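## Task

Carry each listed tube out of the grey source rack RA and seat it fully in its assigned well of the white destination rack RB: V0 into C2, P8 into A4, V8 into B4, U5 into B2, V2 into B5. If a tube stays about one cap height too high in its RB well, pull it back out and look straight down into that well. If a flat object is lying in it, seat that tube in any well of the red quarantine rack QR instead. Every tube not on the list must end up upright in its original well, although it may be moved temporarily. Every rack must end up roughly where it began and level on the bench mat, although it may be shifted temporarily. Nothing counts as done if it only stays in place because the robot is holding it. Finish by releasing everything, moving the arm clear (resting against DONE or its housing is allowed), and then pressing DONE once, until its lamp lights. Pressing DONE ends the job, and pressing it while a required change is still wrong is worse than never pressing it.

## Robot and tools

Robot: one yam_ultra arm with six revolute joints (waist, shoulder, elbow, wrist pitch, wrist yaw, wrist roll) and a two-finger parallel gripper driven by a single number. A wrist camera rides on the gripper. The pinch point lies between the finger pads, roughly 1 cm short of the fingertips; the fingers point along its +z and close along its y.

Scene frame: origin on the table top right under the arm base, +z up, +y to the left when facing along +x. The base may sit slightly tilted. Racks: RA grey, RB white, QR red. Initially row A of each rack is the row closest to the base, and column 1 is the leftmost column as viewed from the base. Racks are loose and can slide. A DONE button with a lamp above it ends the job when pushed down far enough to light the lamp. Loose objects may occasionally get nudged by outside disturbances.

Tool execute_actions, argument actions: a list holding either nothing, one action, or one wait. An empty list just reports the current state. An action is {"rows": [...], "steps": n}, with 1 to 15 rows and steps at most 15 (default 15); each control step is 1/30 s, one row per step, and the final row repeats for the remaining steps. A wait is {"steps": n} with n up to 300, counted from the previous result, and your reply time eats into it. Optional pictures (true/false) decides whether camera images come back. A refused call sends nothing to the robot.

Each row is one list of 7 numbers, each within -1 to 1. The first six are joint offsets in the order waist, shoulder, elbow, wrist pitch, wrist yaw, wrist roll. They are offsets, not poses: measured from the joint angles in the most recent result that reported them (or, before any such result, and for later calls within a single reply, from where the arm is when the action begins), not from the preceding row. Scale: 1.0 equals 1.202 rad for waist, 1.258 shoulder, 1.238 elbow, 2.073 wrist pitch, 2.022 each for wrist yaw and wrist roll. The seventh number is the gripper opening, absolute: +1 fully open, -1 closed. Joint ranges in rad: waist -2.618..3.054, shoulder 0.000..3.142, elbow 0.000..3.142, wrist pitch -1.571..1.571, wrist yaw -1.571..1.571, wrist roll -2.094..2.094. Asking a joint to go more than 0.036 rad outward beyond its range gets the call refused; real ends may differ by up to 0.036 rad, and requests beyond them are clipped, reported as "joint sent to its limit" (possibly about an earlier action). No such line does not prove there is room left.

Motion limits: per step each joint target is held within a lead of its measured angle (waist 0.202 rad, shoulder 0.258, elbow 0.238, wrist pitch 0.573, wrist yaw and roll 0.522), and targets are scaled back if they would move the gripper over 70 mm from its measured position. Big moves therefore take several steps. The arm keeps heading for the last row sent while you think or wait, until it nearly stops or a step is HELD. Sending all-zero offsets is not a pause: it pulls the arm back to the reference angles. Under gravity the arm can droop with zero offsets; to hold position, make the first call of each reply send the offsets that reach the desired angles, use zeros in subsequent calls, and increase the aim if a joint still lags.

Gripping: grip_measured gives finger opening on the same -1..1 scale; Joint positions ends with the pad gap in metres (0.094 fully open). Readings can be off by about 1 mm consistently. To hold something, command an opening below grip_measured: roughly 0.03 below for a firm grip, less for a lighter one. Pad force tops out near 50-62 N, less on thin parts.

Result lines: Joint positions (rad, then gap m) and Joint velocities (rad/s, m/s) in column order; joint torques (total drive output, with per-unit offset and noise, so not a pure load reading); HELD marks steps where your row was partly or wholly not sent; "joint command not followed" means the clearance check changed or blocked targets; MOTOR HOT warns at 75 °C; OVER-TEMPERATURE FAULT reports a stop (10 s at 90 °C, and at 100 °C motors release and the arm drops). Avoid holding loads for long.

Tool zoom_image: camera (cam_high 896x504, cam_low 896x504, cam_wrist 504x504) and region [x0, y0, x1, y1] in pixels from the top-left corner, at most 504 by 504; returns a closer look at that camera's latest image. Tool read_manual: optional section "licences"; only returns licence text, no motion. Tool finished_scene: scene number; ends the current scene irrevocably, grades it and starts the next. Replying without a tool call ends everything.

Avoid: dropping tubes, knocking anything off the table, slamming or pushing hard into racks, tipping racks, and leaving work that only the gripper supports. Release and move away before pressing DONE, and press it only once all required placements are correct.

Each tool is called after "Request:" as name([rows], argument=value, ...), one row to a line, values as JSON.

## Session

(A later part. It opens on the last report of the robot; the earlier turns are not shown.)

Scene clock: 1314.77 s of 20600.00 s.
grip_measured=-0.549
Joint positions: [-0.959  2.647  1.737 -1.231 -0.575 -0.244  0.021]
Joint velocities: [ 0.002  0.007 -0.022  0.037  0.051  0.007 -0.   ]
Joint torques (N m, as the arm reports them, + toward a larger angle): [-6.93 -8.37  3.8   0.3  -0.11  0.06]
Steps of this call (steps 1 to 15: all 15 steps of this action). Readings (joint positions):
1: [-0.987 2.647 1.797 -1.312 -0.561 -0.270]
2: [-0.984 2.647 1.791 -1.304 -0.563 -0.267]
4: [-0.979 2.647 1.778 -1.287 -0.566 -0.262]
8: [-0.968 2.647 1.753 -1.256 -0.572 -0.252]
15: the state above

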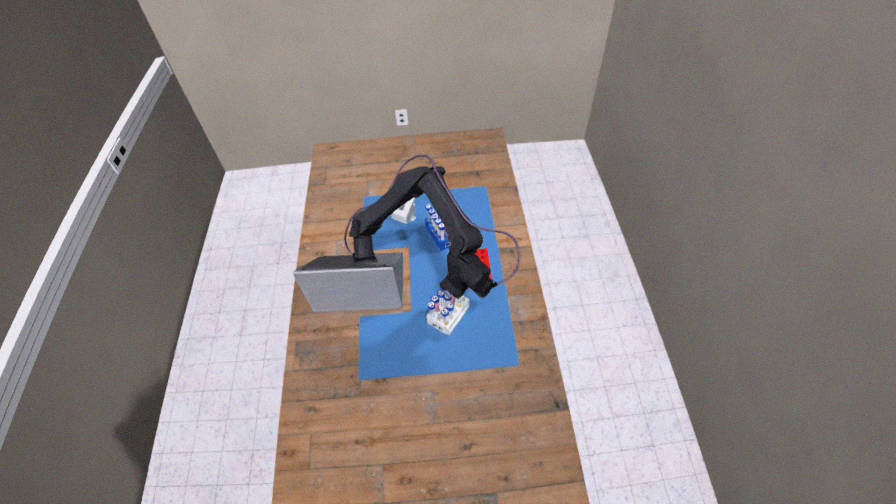

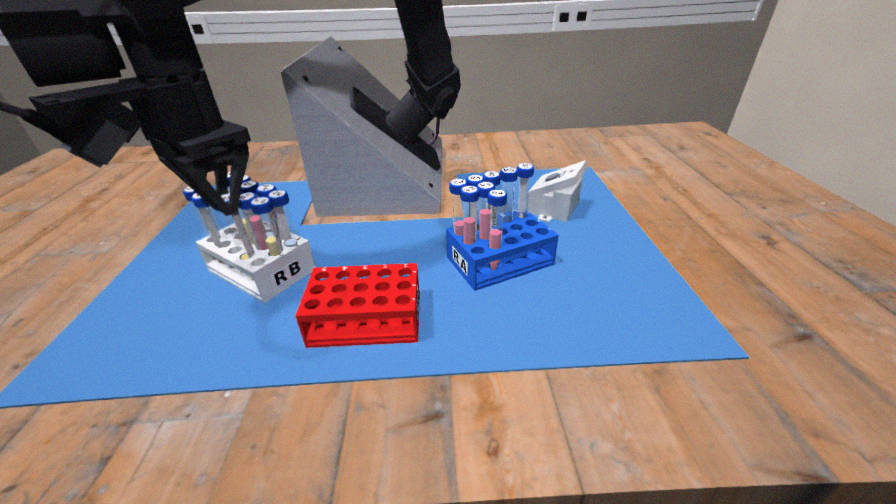

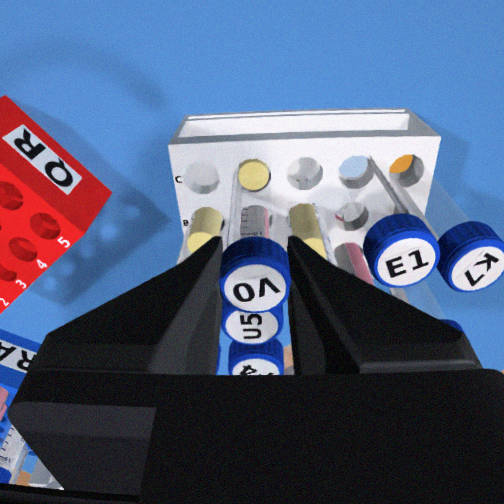

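Request:
execute_actions([
  {"rows":[[0,0,-0.008,0.005,-0.003,0,-0.58],[0,0,-0.015,0.010,-0.005,0,-0.58],[0,0,-0.020,0.014,-0.006,0,-0.58],[0,0,-0.024,0.016,-0.007,0,-0.58],[0,0,-0.024,0.016,-0.007,0,-0.575],[0,0,-0.024,0.016,-0.007,0,-0.56],[0,0,-0.024,0.016,-0.007,0,-0.548],[0,0,-0.024,0.016,-0.007,0,-0.538],[0,0,-0.024,0.016,-0.007,0,-0.526],[0,0,-0.024,0.016,-0.007,0,-0.51],[0,0,-0.024,0.016,-0.007,0,-0.49],[0,0,-0.024,0.016,-0.007,0,-0.47],[0,0,-0.024,0.016,-0.007,0,-0.45]],"steps":15},
])

Request:
execute_actions([
  {"rows":[[-0.004,0,0.010,-0.008,0.002,0,-0.45],[-0.009,0,0.021,-0.016,0.004,0,-0.45],[-0.014,0,0.032,-0.024,0.006,0,-0.45],[-0.019,0,0.043,-0.032,0.008,0,-0.45],[-0.024,0,0.054,-0.040,0.010,0,-0.45],[-0.029,0,0.065,-0.048,0.012,0,-0.45],[-0.034,0,0.076,-0.056,0.014,0,-0.45],[-0.039,0,0.087,-0.064,0.015,0,-0.45],[-0.044,0,0.098,-0.071,0.016,0,-0.45],[-0.048,0,0.108,-0.076,0.017,0,-0.45],[-0.051,0,0.117,-0.079,0.017,0,-0.45],[-0.053,0,0.123,-0.079,0.017,0,-0.45]],"steps":13},
])

Request:
execute_actions([
  {"rows":[[0,-0.005,0.010,-0.014,0,0.001,-0.42],[0.006,-0.016,0,-0.014,-0.002,0.003,-0.38],[0.015,-0.033,-0.018,-0.014,-0.004,0.005,-0.34],[0.026,-0.052,-0.035,-0.014,-0.006,0.007,-0.30],[0.035,-0.071,-0.048,-0.014,-0.009,0.009,-0.26],[0.045,-0.092,-0.061,-0.014,-0.011,0.012,-0.22],[0.055,-0.113,-0.075,-0.014,-0.014,0.014,-0.18],[0.066,-0.133,-0.089,-0.014,-0.016,0.017,-0.14],[0.076,-0.154,-0.103,-0.014,-0.019,0.020,-0.10],[0.086,-0.174,-0.116,-0.014,-0.021,0.022,-0.06],[0.096,-0.195,-0.130,-0.014,-0.024,0.025,-0.02],[0.106,-0.215,-0.144,-0.014,-0.026,0.028,0.02],[0.116,-0.236,-0.158,-0.014,-0.029,0.030,0.06],[0.126,-0.255,-0.171,-0.014,-0.031,0.033,0.10],[0.135,-0.275,-0.183,-0.014,-0.034,0.035,0.14]]},
], pictures=false)

Request:
execute_actions([
  {"rows":[[0.019,-0.061,-0.050,0,-0.015,0.016,0.18],[0.028,-0.080,-0.062,0,-0.017,0.019,0.22],[0.037,-0.098,-0.075,0,-0.020,0.021,0.26],[0.046,-0.116,-0.087,0,-0.022,0.023,0.28],[0.055,-0.135,-0.099,0,-0.024,0.026,0.28],[0.064,-0.153,-0.111,0,-0.026,0.028,0.28],[0.073,-0.171,-0.124,0,-0.029,0.030,0.28],[0.082,-0.189,-0.136,0,-0.031,0.033,0.28],[0.091,-0.208,-0.148,0,-0.033,0.035,0.28],[0.100,-0.226,-0.160,0,-0.035,0.038,0.28],[0.109,-0.244,-0.172,0,-0.038,0.040,0.28],[0.118,-0.263,-0.185,0,-0.040,0.042,0.28],[0.127,-0.281,-0.197,0,-0.042,0.045,0.28],[0.136,-0.299,-0.209,0,-0.044,0.047,0.28],[0.145,-0.318,-0.221,0,-0.047,0.049,0.28]]},
], pictures=false)

Request:
execute_actions([
  {"rows":[[0.020,-0.063,-0.051,0,-0.016,0.016,0.28],[0.030,-0.083,-0.065,0,-0.018,0.019,0.28],[0.040,-0.104,-0.078,0,-0.021,0.022,0.28],[0.050,-0.124,-0.092,0,-0.023,0.024,0.28],[0.060,-0.145,-0.106,0,-0.026,0.027,0.28],[0.070,-0.166,-0.120,0,-0.028,0.030,0.28],[0.080,-0.186,-0.133,0,-0.031,0.032,0.28],[0.090,-0.207,-0.147,0,-0.033,0.035,0.28],[0.100,-0.227,-0.161,0,-0.036,0.038,0.28],[0.110,-0.248,-0.175,0,-0.038,0.040,0.28],[0.119,-0.268,-0.188,0,-0.041,0.043,0.28],[0.127,-0.285,-0.200,0,-0.043,0.045,0.28],[0.133,-0.300,-0.210,0,-0.045,0.047,0.28],[0.138,-0.312,-0.218,0,-0.047,0.049,0.28],[0.141,-0.320,-0.224,0,-0.048,0.050,0.28]]},
], pictures=false)

Request:
execute_actions([
  {"steps":10},
])

Request:
zoom_image(camera="cam_low", region=[170, 130, 330, 290])

Scene clock: 1430.90 s of 20600.00 s.
grip_measured=-0.453
Joint positions: [-0.959  2.647  1.72  -1.211 -0.582 -0.242  0.026]
Joint velocities: [ 0.002  0.017  0.002 -0.037 -0.066  0.037  0.   ]
Joint torques (N m, as the arm reports them, + toward a larger angle): [-6.57 -8.43  3.95  0.33 -0.1  -0.01]
Steps of this call (steps 1 to 15: the robot went on to your last target; steps 16 to 100: nothing new was sent; then 112.30 s passed at rest; steps 101 to 115: all 15 steps of this action). Readings (joint positions):
101: [-0.959 2.647 1.737 -1.231 -0.575 -0.242]
102: [-0.959 2.647 1.737 -1.230 -0.575 -0.242]
104: [-0.959 2.647 1.732 -1.223 -0.576 -0.242]
108: [-0.959 2.647 1.720 -1.214 -0.582 -0.242]
115: the state above

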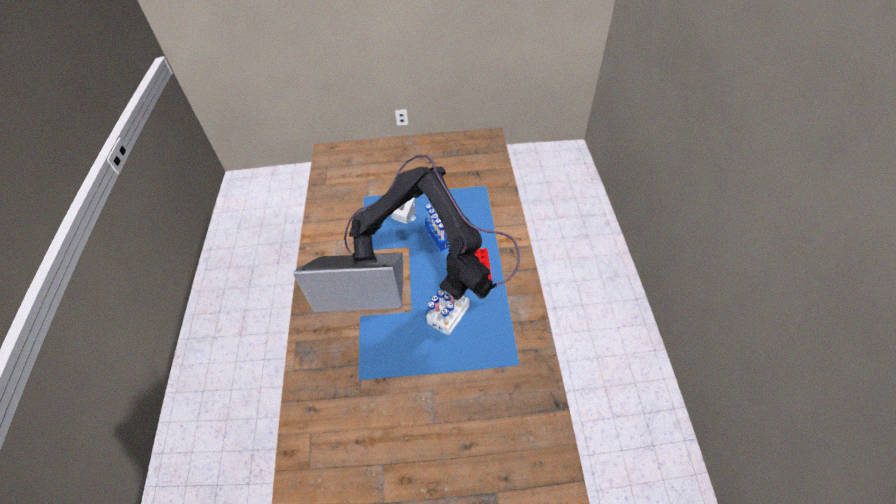

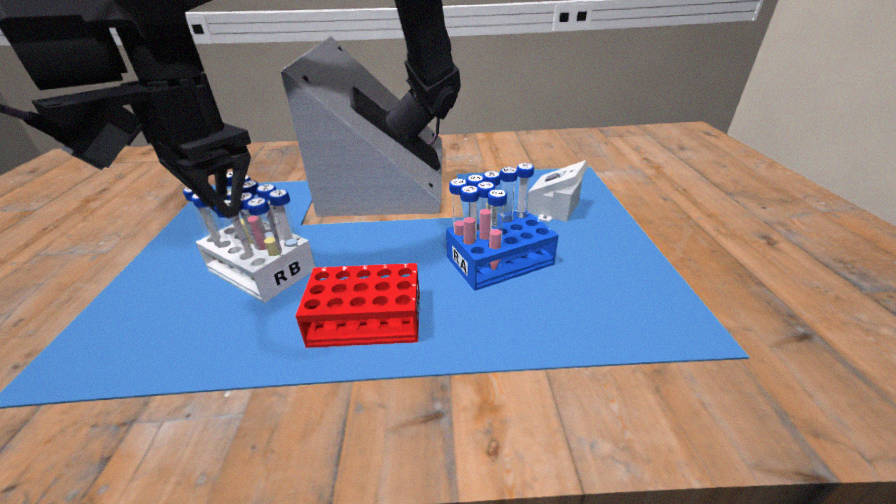

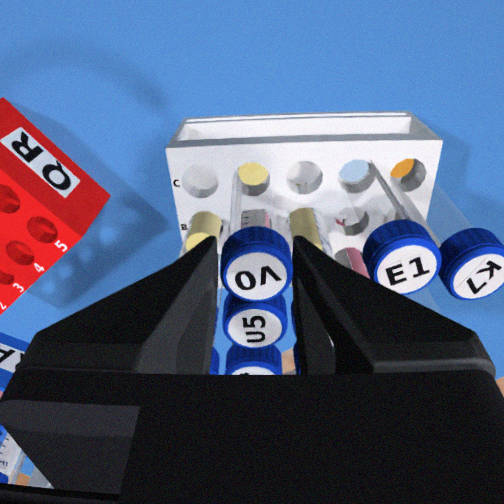

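Scene clock: 1431.33 s of 20600.00 s.
grip_measured=-0.452
Joint positions: [-0.998  2.648  1.842 -1.331 -0.561 -0.242  0.026]
Joint velocities: [-0.164 -0.007  0.212 -0.168  0.051 -0.022 -0.001]
Joint torques (N m, as the arm reports them, + toward a larger angle): [-7.58 -8.47  6.14  0.05  0.08  0.01]
Steps of this call (steps 1 to 13: all 13 steps of this action). Readings (joint positions):
1: [-0.959 2.647 1.720 -1.211 -0.582 -0.242]
2: [-0.959 2.647 1.720 -1.214 -0.582 -0.242]
4: [-0.959 2.647 1.727 -1.230 -0.579 -0.242]
8: [-0.967 2.648 1.776 -1.279 -0.570 -0.242]
13: the state above

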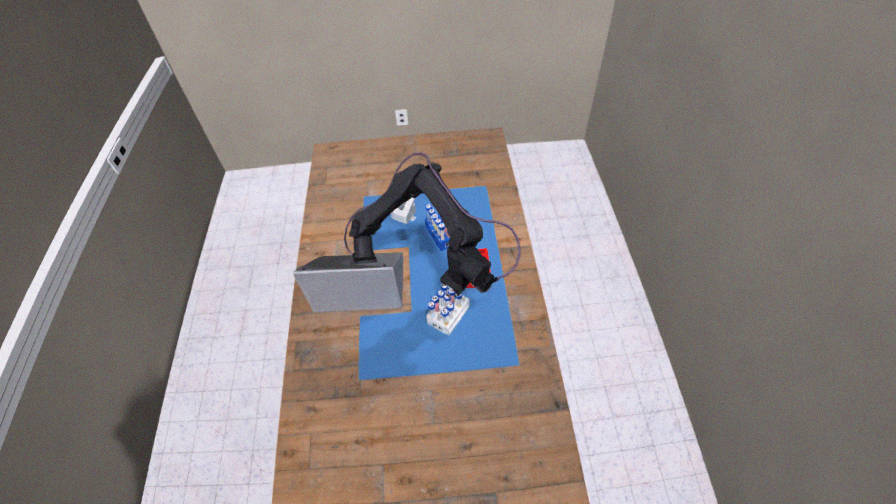

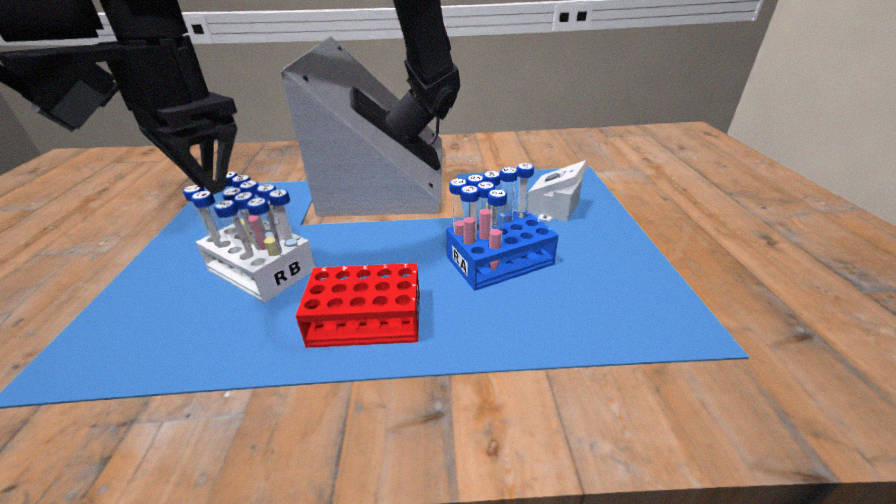

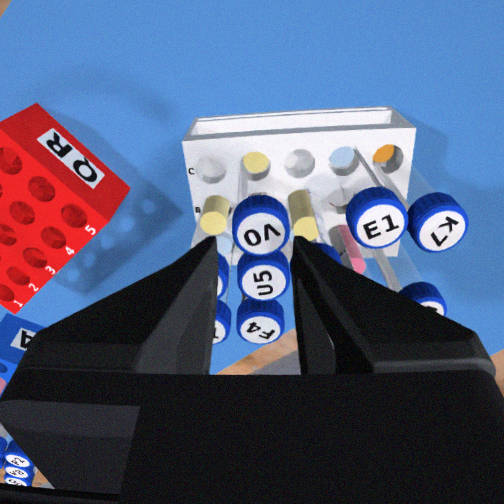

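Scene clock: 1431.83 s of 20600.00 s.
grip_measured=+0.118
Joint positions: [-0.847  2.356  1.659 -1.348 -0.601 -0.197  0.053]
Joint velocities: [ 0.349 -0.784 -0.432 -0.051 -0.11   0.139  0.039]
Joint torques (N m, as the arm reports them, + toward a larger angle): [-7.5  -7.29  3.66  0.17 -0.07  0.05]
Steps of this call (steps 1 to 15: all 15 steps of this action). Readings (joint positions):
1: [-1.001 2.647 1.845 -1.334 -0.561 -0.242]
2: [-1.002 2.646 1.845 -1.335 -0.561 -0.241]
4: [-0.994 2.636 1.833 -1.336 -0.561 -0.239]
8: [-0.949 2.560 1.764 -1.341 -0.566 -0.228]
15: the state above

Scene clock: 1432.33 s of 20600.00 s.
grip_measured=+0.278
Joint positions: [-0.687  2.013  1.424 -1.348 -0.668 -0.123  0.06 ]
Joint velocities: [ 0.295 -0.672 -0.437 -0.007 -0.154  0.139  0.001]
Joint torques (N m, as the arm reports them, + toward a larger angle): [-6.36 -6.12  3.64  0.23 -0.08  0.05]
Steps of this call (steps 1 to 15: all 15 steps of this action). Readings (joint positions):
1: [-0.835 2.330 1.643 -1.348 -0.606 -0.192]
2: [-0.824 2.305 1.627 -1.348 -0.611 -0.187]
4: [-0.803 2.260 1.595 -1.348 -0.620 -0.177]
8: [-0.763 2.175 1.530 -1.348 -0.637 -0.157]
15: the state above

Scene clock: 1432.83 s of 20600.00 s.
grip_measured=+0.278
Joint positions: [-0.522  1.646  1.178 -1.349 -0.741 -0.045  0.06 ]
Joint velocities: [ 0.164 -0.471 -0.286  0.095 -0.139  0.095  0.   ]
Joint torques (N m, as the arm reports them, + toward a larger angle): [-5.06 -3.69  3.32  0.23 -0.06  0.05]
Steps of this call (steps 1 to 15: all 15 steps of this action). Readings (joint positions):
1: [-0.676 1.989 1.408 -1.347 -0.673 -0.118]
2: [-0.666 1.965 1.391 -1.347 -0.678 -0.113]
4: [-0.644 1.916 1.355 -1.347 -0.687 -0.102]
8: [-0.597 1.815 1.284 -1.347 -0.706 -0.080]
15: the state above

Scene clock: 1433.17 s of 20600.00 s.
grip_measured=+0.278
Joint positions: [-0.514  1.621  1.161 -1.352 -0.755 -0.029  0.06 ]
Joint velocities: [-0.007  0.017  0.022 -0.051 -0.051 -0.007 -0.001]
Joint torques (N m, as the arm reports them, + toward a larger angle): [-4.71 -4.02  3.22  0.24 -0.11  0.09]
Steps of this call (steps 1 to 10: the robot went on to your last target). Readings (joint positions):
1: [-0.517 1.633 1.170 -1.350 -0.745 -0.042]
2: [-0.515 1.625 1.166 -1.351 -0.748 -0.039]
4: [-0.514 1.621 1.164 -1.352 -0.752 -0.035]
8: [-0.514 1.621 1.161 -1.352 -0.754 -0.030]
10: the state above

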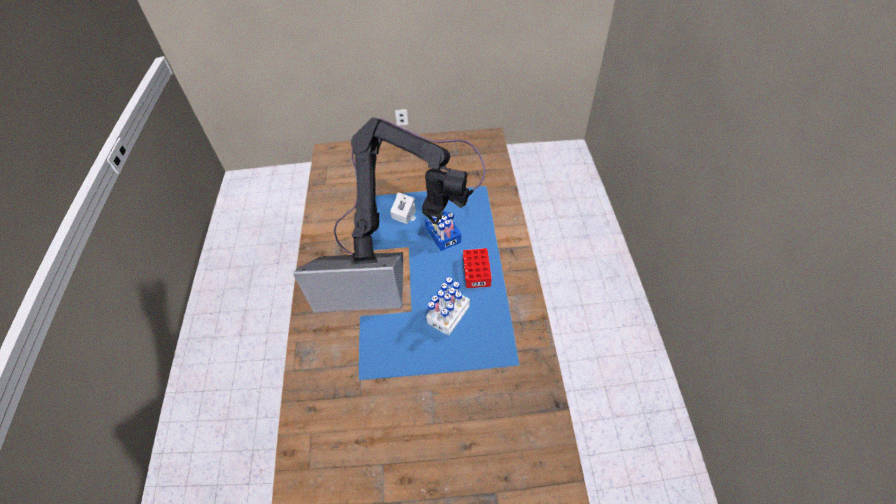

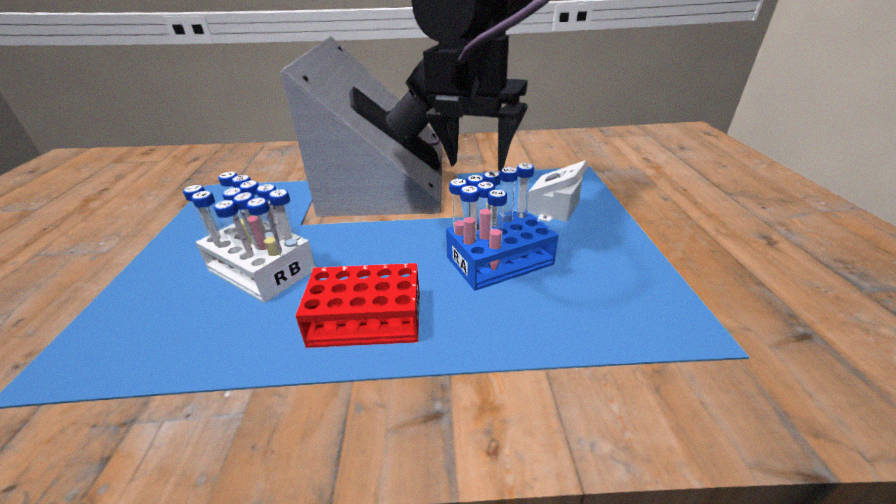

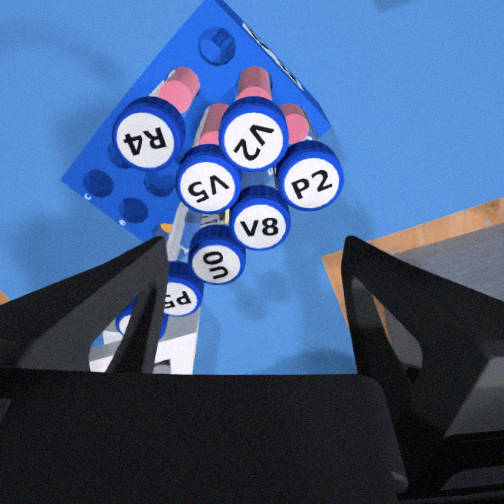

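Region (170, 130, 330, 290) of cam_low's 896x504 image, scaled by 3.150, with more detail than that image has.

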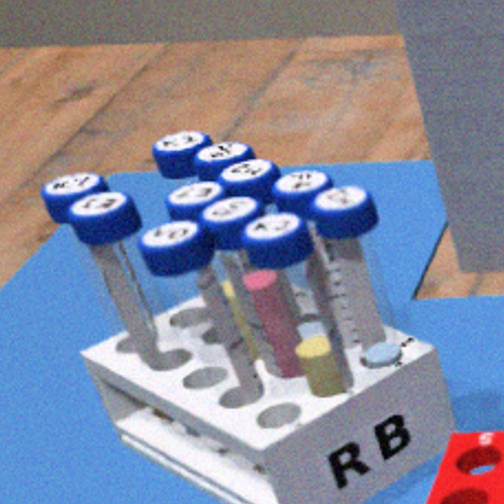

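Request:
execute_actions([
  {"rows":[[0.002,-0.008,-0.008,0.006,-0.004,0.005,0.30],[0.005,-0.015,-0.016,0.013,-0.008,0.010,0.32],[0.009,-0.019,-0.024,0.020,-0.011,0.015,0.32],[0.013,-0.022,-0.031,0.027,-0.013,0.020,0.32],[0.017,-0.024,-0.038,0.034,-0.015,0.025,0.32],[0.021,-0.026,-0.045,0.041,-0.015,0.030,0.32],[0.025,-0.028,-0.052,0.047,-0.015,0.034,0.32],[0.029,-0.030,-0.059,0.053,-0.015,0.038,0.32],[0.033,-0.031,-0.066,0.059,-0.015,0.041,0.32],[0.037,-0.032,-0.073,0.065,-0.015,0.044,0.32],[0.041,-0.033,-0.080,0.071,-0.015,0.046,0.32],[0.045,-0.034,-0.086,0.076,-0.015,0.047,0.32],[0.048,-0.035,-0.091,0.080,-0.015,0.047,0.32],[0.050,-0.035,-0.095,0.082,-0.015,0.047,0.32],[0.052,-0.035,-0.098,0.082,-0.015,0.047,0.32]]},
], pictures=false)

Request:
execute_actions([
  {"steps":12},
])

Scene clock: 1471.13 s of 20600.00 s.
grip_measured=+0.318
Joint positions: [-0.456  1.597  1.06  -1.227 -0.776  0.049  0.062]
Joint velocities: [ 0.1   -0.012 -0.149  0.212  0.022  0.095  0.   ]
Joint torques (N m, as the arm reports them, + toward a larger angle): [-4.39 -4.6   3.28  0.33 -0.13  0.03]
Steps of this call (steps 1 to 30: the robot went on to your last target; steps 31 to 90: nothing new was sent; then 34.47 s passed at rest; steps 91 to 105: all 15 steps of this action). Readings (joint positions):
91: [-0.514 1.621 1.161 -1.352 -0.756 -0.027]
92: [-0.514 1.621 1.161 -1.350 -0.757 -0.025]
94: [-0.508 1.618 1.153 -1.336 -0.761 -0.016]
98: [-0.488 1.605 1.117 -1.299 -0.771 0.011]
105: the state above

Scene clock: 1471.53 s of 20600.00 s.
grip_measured=+0.318
Joint positions: [-0.451  1.597  1.052 -1.196 -0.777  0.06   0.062]
Joint velocities: [-0.002  0.002  0.007 -0.022 -0.022 -0.037 -0.002]
Joint torques (N m, as the arm reports them, + toward a larger angle): [-4.36 -4.89  3.31  0.33 -0.12  0.08]
Steps of this call (steps 1 to 12: the robot went on to your last target). Readings (joint positions):
1: [-0.453 1.597 1.056 -1.220 -0.776 0.051]
2: [-0.452 1.597 1.053 -1.216 -0.776 0.053]
4: [-0.451 1.597 1.052 -1.209 -0.776 0.056]
8: [-0.451 1.597 1.052 -1.199 -0.777 0.059]
12: the state above

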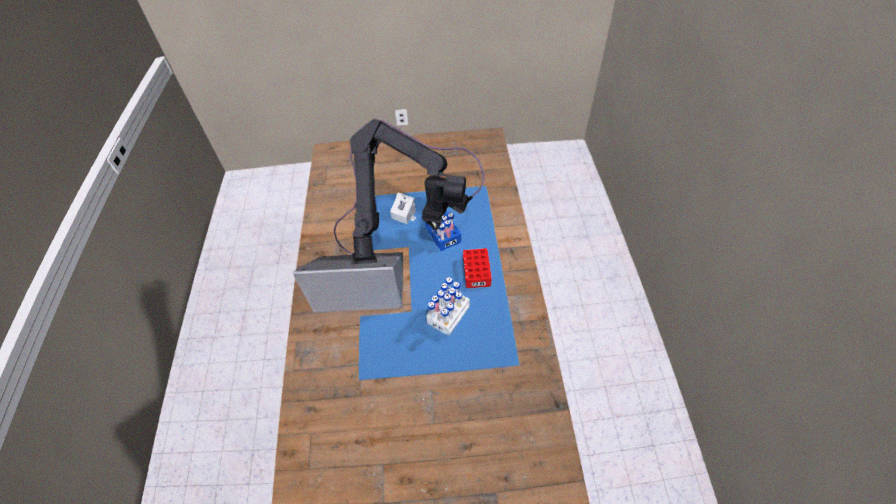

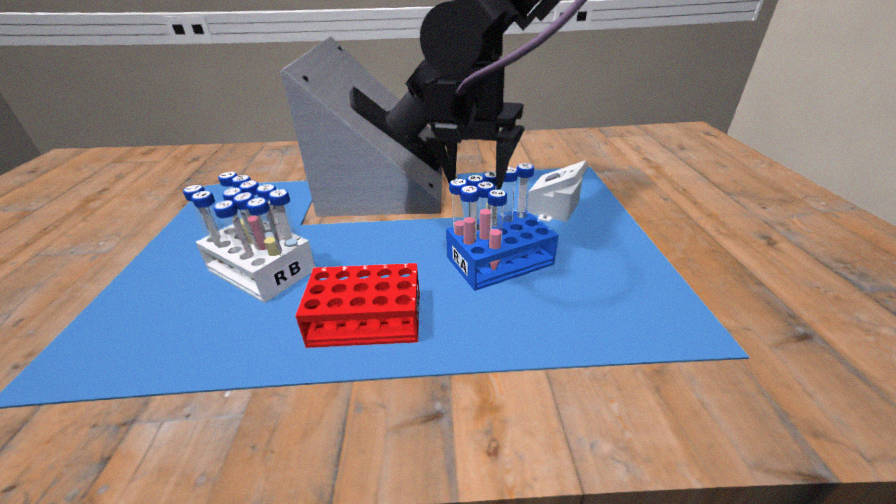

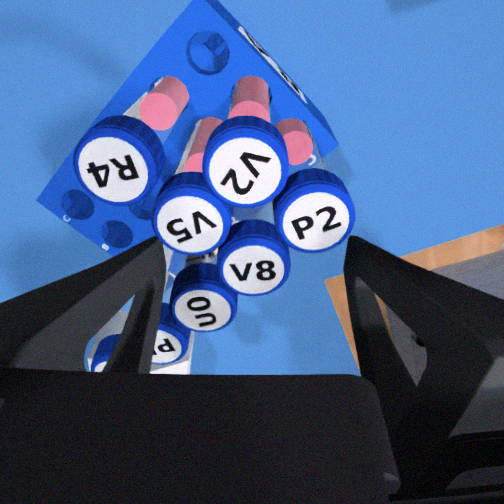

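Request:
execute_actions([
  {"rows":[[0,0,0,0,0,0,0.28],[0,0,0,0,0,0,0.24],[0,0,0,0,0,0,0.20],[0,0,0,0,0,0,0.16],[0,0,0,0,0,0,0.13],[0,0,0,0,0,0,0.10],[0,0,0,0,0,0,0.07],[0,0,0,0,0,0,0.04],[0,0,0,0,0,0,0.01],[0,0,0,0,0,0,-0.02],[0,0,0,0,0,0,-0.05],[0,0,0,0,0,0,-0.08],[0,0,0,0,0,0,-0.11],[0,0,0,0,0,0,-0.14],[0,0,0,0,0,0,-0.17]]},
])

Scene clock: 1481.63 s of 20600.00 s.
grip_measured=-0.153
Joint positions: [-0.451  1.597  1.052 -1.194 -0.78   0.061  0.04 ]
Joint velocities: [ 0.002  0.002  0.022 -0.007 -0.066  0.022 -0.029]
Joint torques (N m, as the arm reports them, + toward a larger angle): [-4.29 -3.33  4.25  0.23  0.06 -0.02]
Steps of this call (steps 1 to 30: the robot went on to your last target; steps 31 to 90: nothing new was sent; then 6.60 s passed at rest; steps 91 to 105: all 15 steps of this action). Readings (joint positions):
91: [-0.451 1.597 1.052 -1.194 -0.777 0.061]
92: [-0.451 1.597 1.052 -1.194 -0.777 0.061]
94: [-0.451 1.597 1.052 -1.194 -0.777 0.061]
98: [-0.451 1.597 1.052 -1.194 -0.777 0.061]
105: the state above

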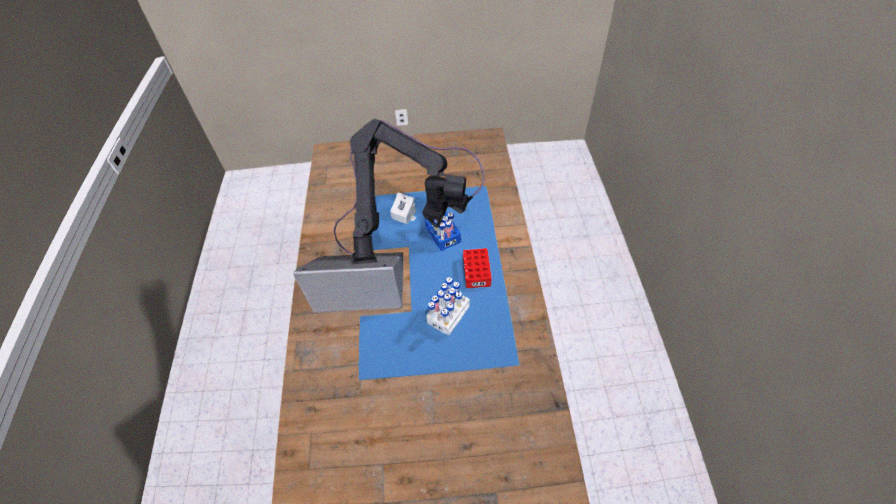

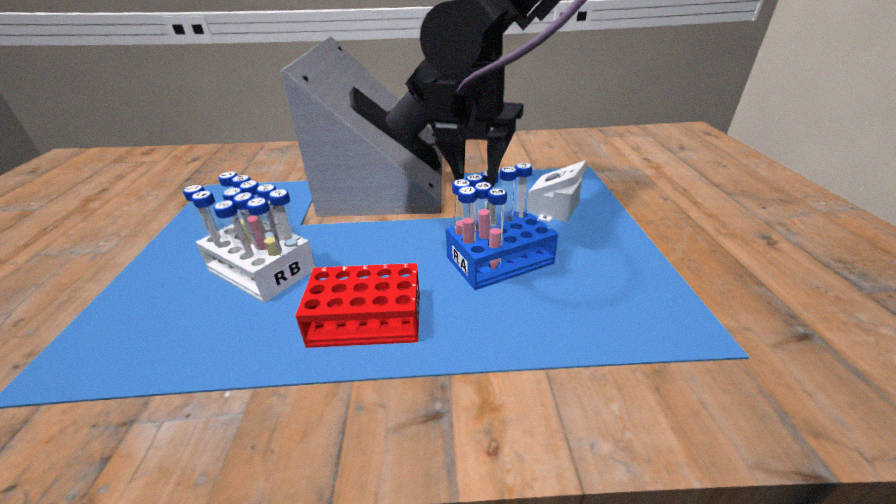

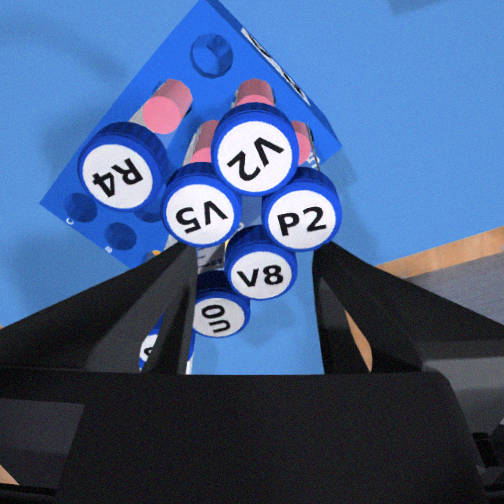

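Request:
execute_actions([
  {"rows":[[0,0,0,0,0,0,-0.18],[0,0,0,0,0,0,-0.19],[0,0,0,0,0,0,-0.20],[0,0,0,0,0,0,-0.21],[0,0,0,0,0,0,-0.22],[0,0,0,0,0,0,-0.23],[0,0,0,0,0,0,-0.24],[0,0,0,0,0,0,-0.25],[0,0,0,0,0,0,-0.26],[0,0,0,0,0,0,-0.27],[0,0,0,0,0,0,-0.28],[0,0,0,0,0,0,-0.29],[0,0,0,0,0,0,-0.30]],"steps":15},
])

Scene clock: 1503.13 s of 20600.00 s.
grip_measured=-0.297
Joint positions: [-0.451  1.597  1.052 -1.195 -0.792  0.061  0.033]
Joint velocities: [-0.012 -0.002 -0.012 -0.051 -0.037  0.007 -0.001]
Joint torques (N m, as the arm reports them, + toward a larger angle): [-4.3  -3.33  4.16  0.22  0.14  0.01]
Steps of this call (steps 1 to 15: the robot went on to your last target; steps 16 to 90: nothing new was sent; then 18.00 s passed at rest; steps 91 to 105: all 15 steps of this action). Readings (joint positions):
91: [-0.451 1.597 1.052 -1.195 -0.782 0.061]
92: [-0.451 1.597 1.052 -1.195 -0.782 0.061]
94: [-0.451 1.597 1.052 -1.195 -0.783 0.061]
98: [-0.451 1.597 1.052 -1.195 -0.786 0.061]
105: the state above

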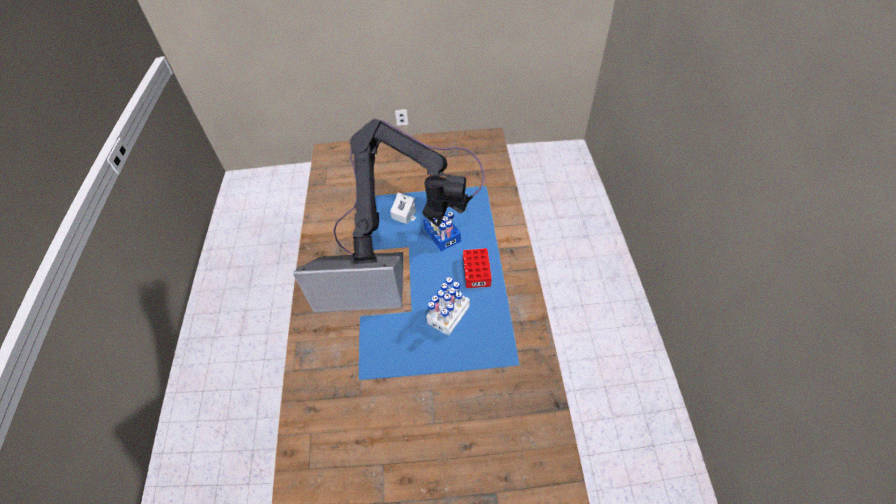

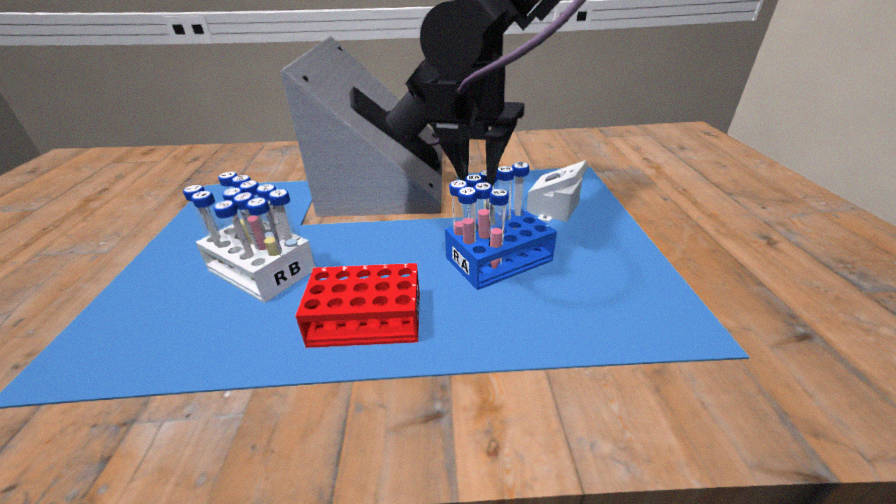

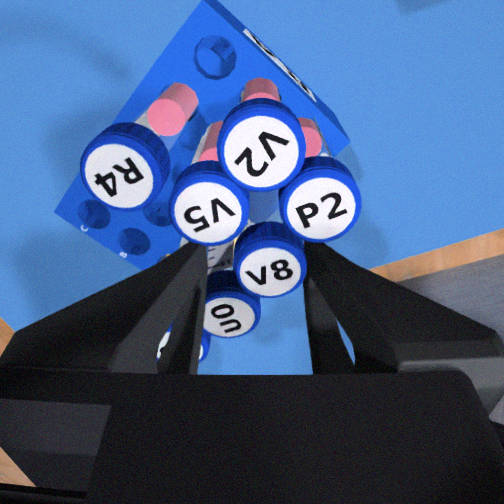

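Request:
execute_actions([
  {"rows":[[0,0,0,0,0,0,-0.26],[0,0,0,0,0,0,-0.21],[0,0,0,0,0.003,0,-0.16],[0,0,0,0,0.006,0,-0.11],[0,0,0,0,0.009,0,-0.06],[0,0,0.006,-0.003,0.012,0,-0.01],[-0.006,0,0.013,-0.007,0.013,0,0.04],[-0.012,0,0.020,-0.011,0.013,0,0.08],[-0.017,0,0.026,-0.014,0.013,0,0.10],[-0.020,0,0.030,-0.016,0.013,0,0.10],[-0.022,0,0.032,-0.016,0.013,0,0.10]],"steps":15},
], pictures=false)

Request:
execute_actions([
  {"steps":8},
])

Scene clock: 1530.40 s of 20600.00 s.
grip_measured=+0.098
Joint positions: [-0.457  1.597  1.068 -1.212 -0.776  0.061  0.052]
Joint velocities: [-0.032 -0.002  0.017  0.022 -0.022  0.037 -0.   ]
Joint torques (N m, as the arm reports them, + toward a larger angle): [-5.8  -3.35  5.69  0.07  0.11  0.01]
Steps of this call (steps 1 to 15: the robot went on to your last target; steps 16 to 90: nothing new was sent; then 23.77 s passed at rest; steps 91 to 105: all 15 steps of this action). Readings (joint positions):
91: [-0.451 1.597 1.052 -1.195 -0.793 0.061]
92: [-0.451 1.597 1.052 -1.195 -0.793 0.061]
94: [-0.451 1.597 1.052 -1.195 -0.792 0.061]
98: [-0.451 1.597 1.052 -1.197 -0.783 0.061]
105: the state above

Scene clock: 1530.67 s of 20600.00 s.
grip_measured=+0.098
Joint positions: [-0.457  1.597  1.068 -1.216 -0.775  0.061  0.052]
Joint velocities: [-0.007  0.007  0.002 -0.022 -0.095 -0.037  0.001]
Joint torques (N m, as the arm reports them, + toward a larger angle): [-5.87 -3.3   5.74  0.07  0.11  0.01]
Steps of this call (steps 1 to 8: the robot went on to your last target). Readings (joint positions):
1: [-0.457 1.597 1.068 -1.213 -0.776 0.061]
2: [-0.457 1.597 1.068 -1.213 -0.776 0.061]
4: [-0.457 1.597 1.068 -1.215 -0.775 0.061]
8: the state above

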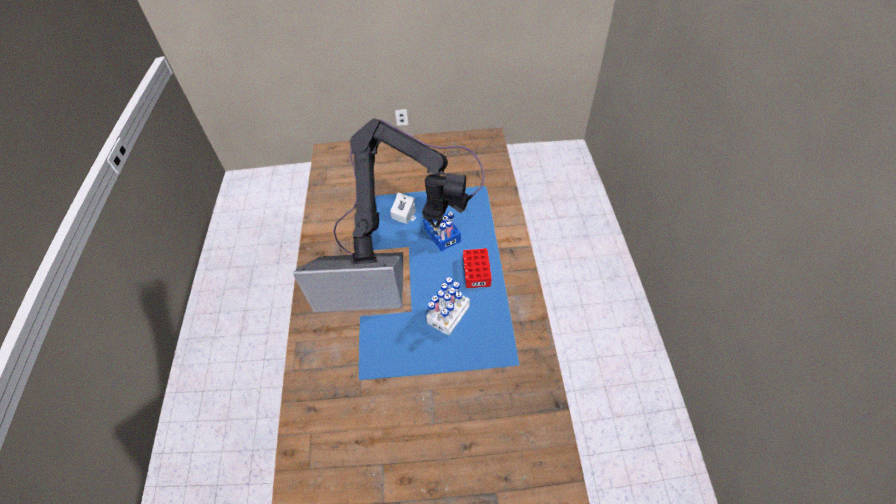

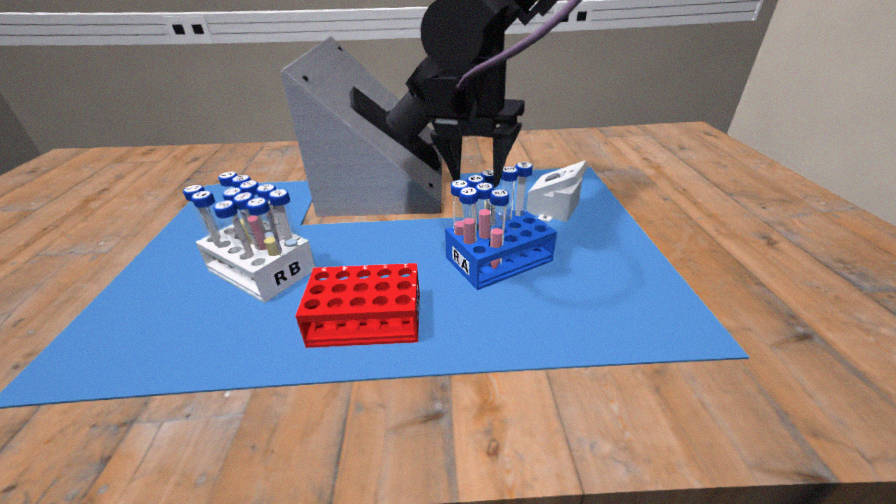

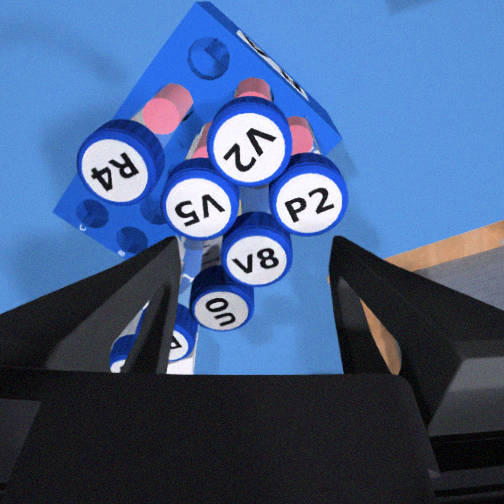

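Request:
execute_actions([
  {"rows":[[0,0,0,0,0,0,0.06],[0,0,0,0,0,0,0.02],[0,0,0,0,0,0,-0.02],[0,0,0,0,0,0,-0.06],[0,0,0,0,0,0,-0.10],[0,0,0,0,0,0,-0.13],[0,0,0,0,0,0,-0.16],[0,0,0,0,0,0,-0.19],[0,0,0,0,0,0,-0.22],[0,0,0,0,0,0,-0.25],[0,0,0,0,0,0,-0.28],[0,0,0,0,0,0,-0.31],[0,0,0,0,0,0,-0.34],[0,0,0,0,0,0,-0.37],[0,0,0,0,0,0,-0.40]]},
])

Scene clock: 1545.43 s of 20600.00 s.
grip_measured=-0.383
Joint positions: [-0.457  1.597  1.068 -1.217 -0.774  0.061  0.029]
Joint velocities: [ 0.012  0.002 -0.017 -0.022 -0.051 -0.066 -0.03 ]
Joint torques (N m, as the arm reports them, + toward a larger angle): [-4.33 -3.32  4.18  0.22 -0.01  0.01]
Steps of this call (steps 1 to 15: the robot went on to your last target; steps 16 to 100: nothing new was sent; then 10.93 s passed at rest; steps 101 to 115: all 15 steps of this action). Readings (joint positions):
101: [-0.457 1.597 1.068 -1.217 -0.774 0.061]
102: [-0.457 1.597 1.068 -1.217 -0.774 0.061]
104: [-0.457 1.597 1.068 -1.217 -0.774 0.061]
108: [-0.457 1.597 1.068 -1.217 -0.774 0.061]
115: the state above

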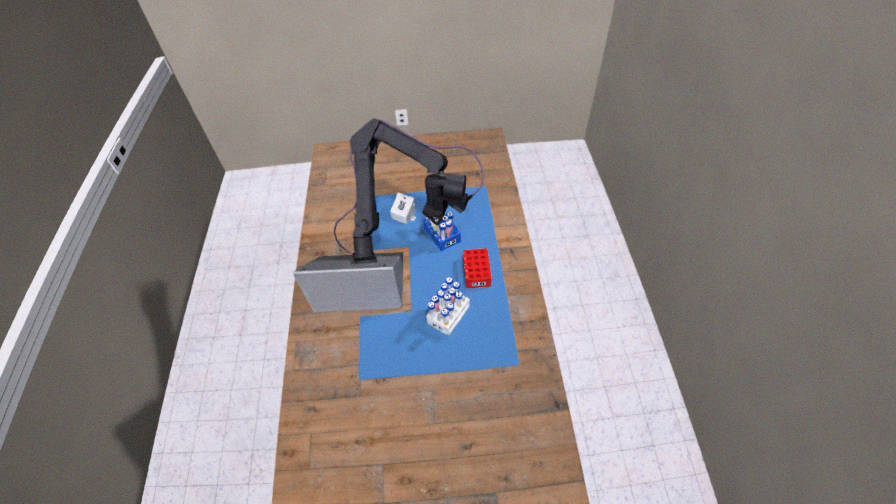

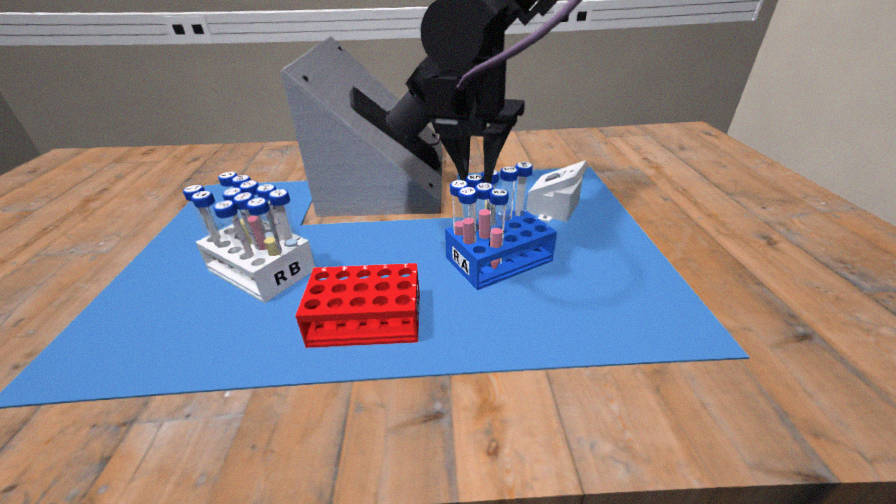

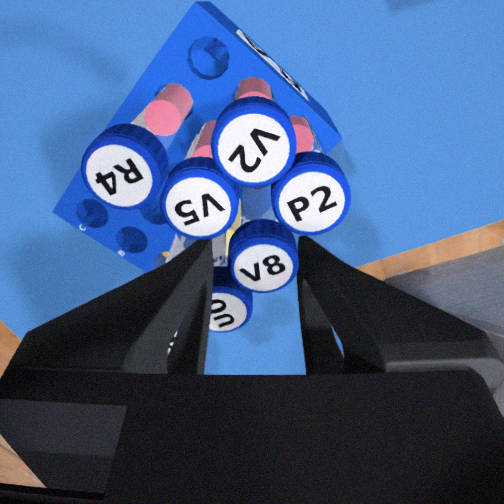

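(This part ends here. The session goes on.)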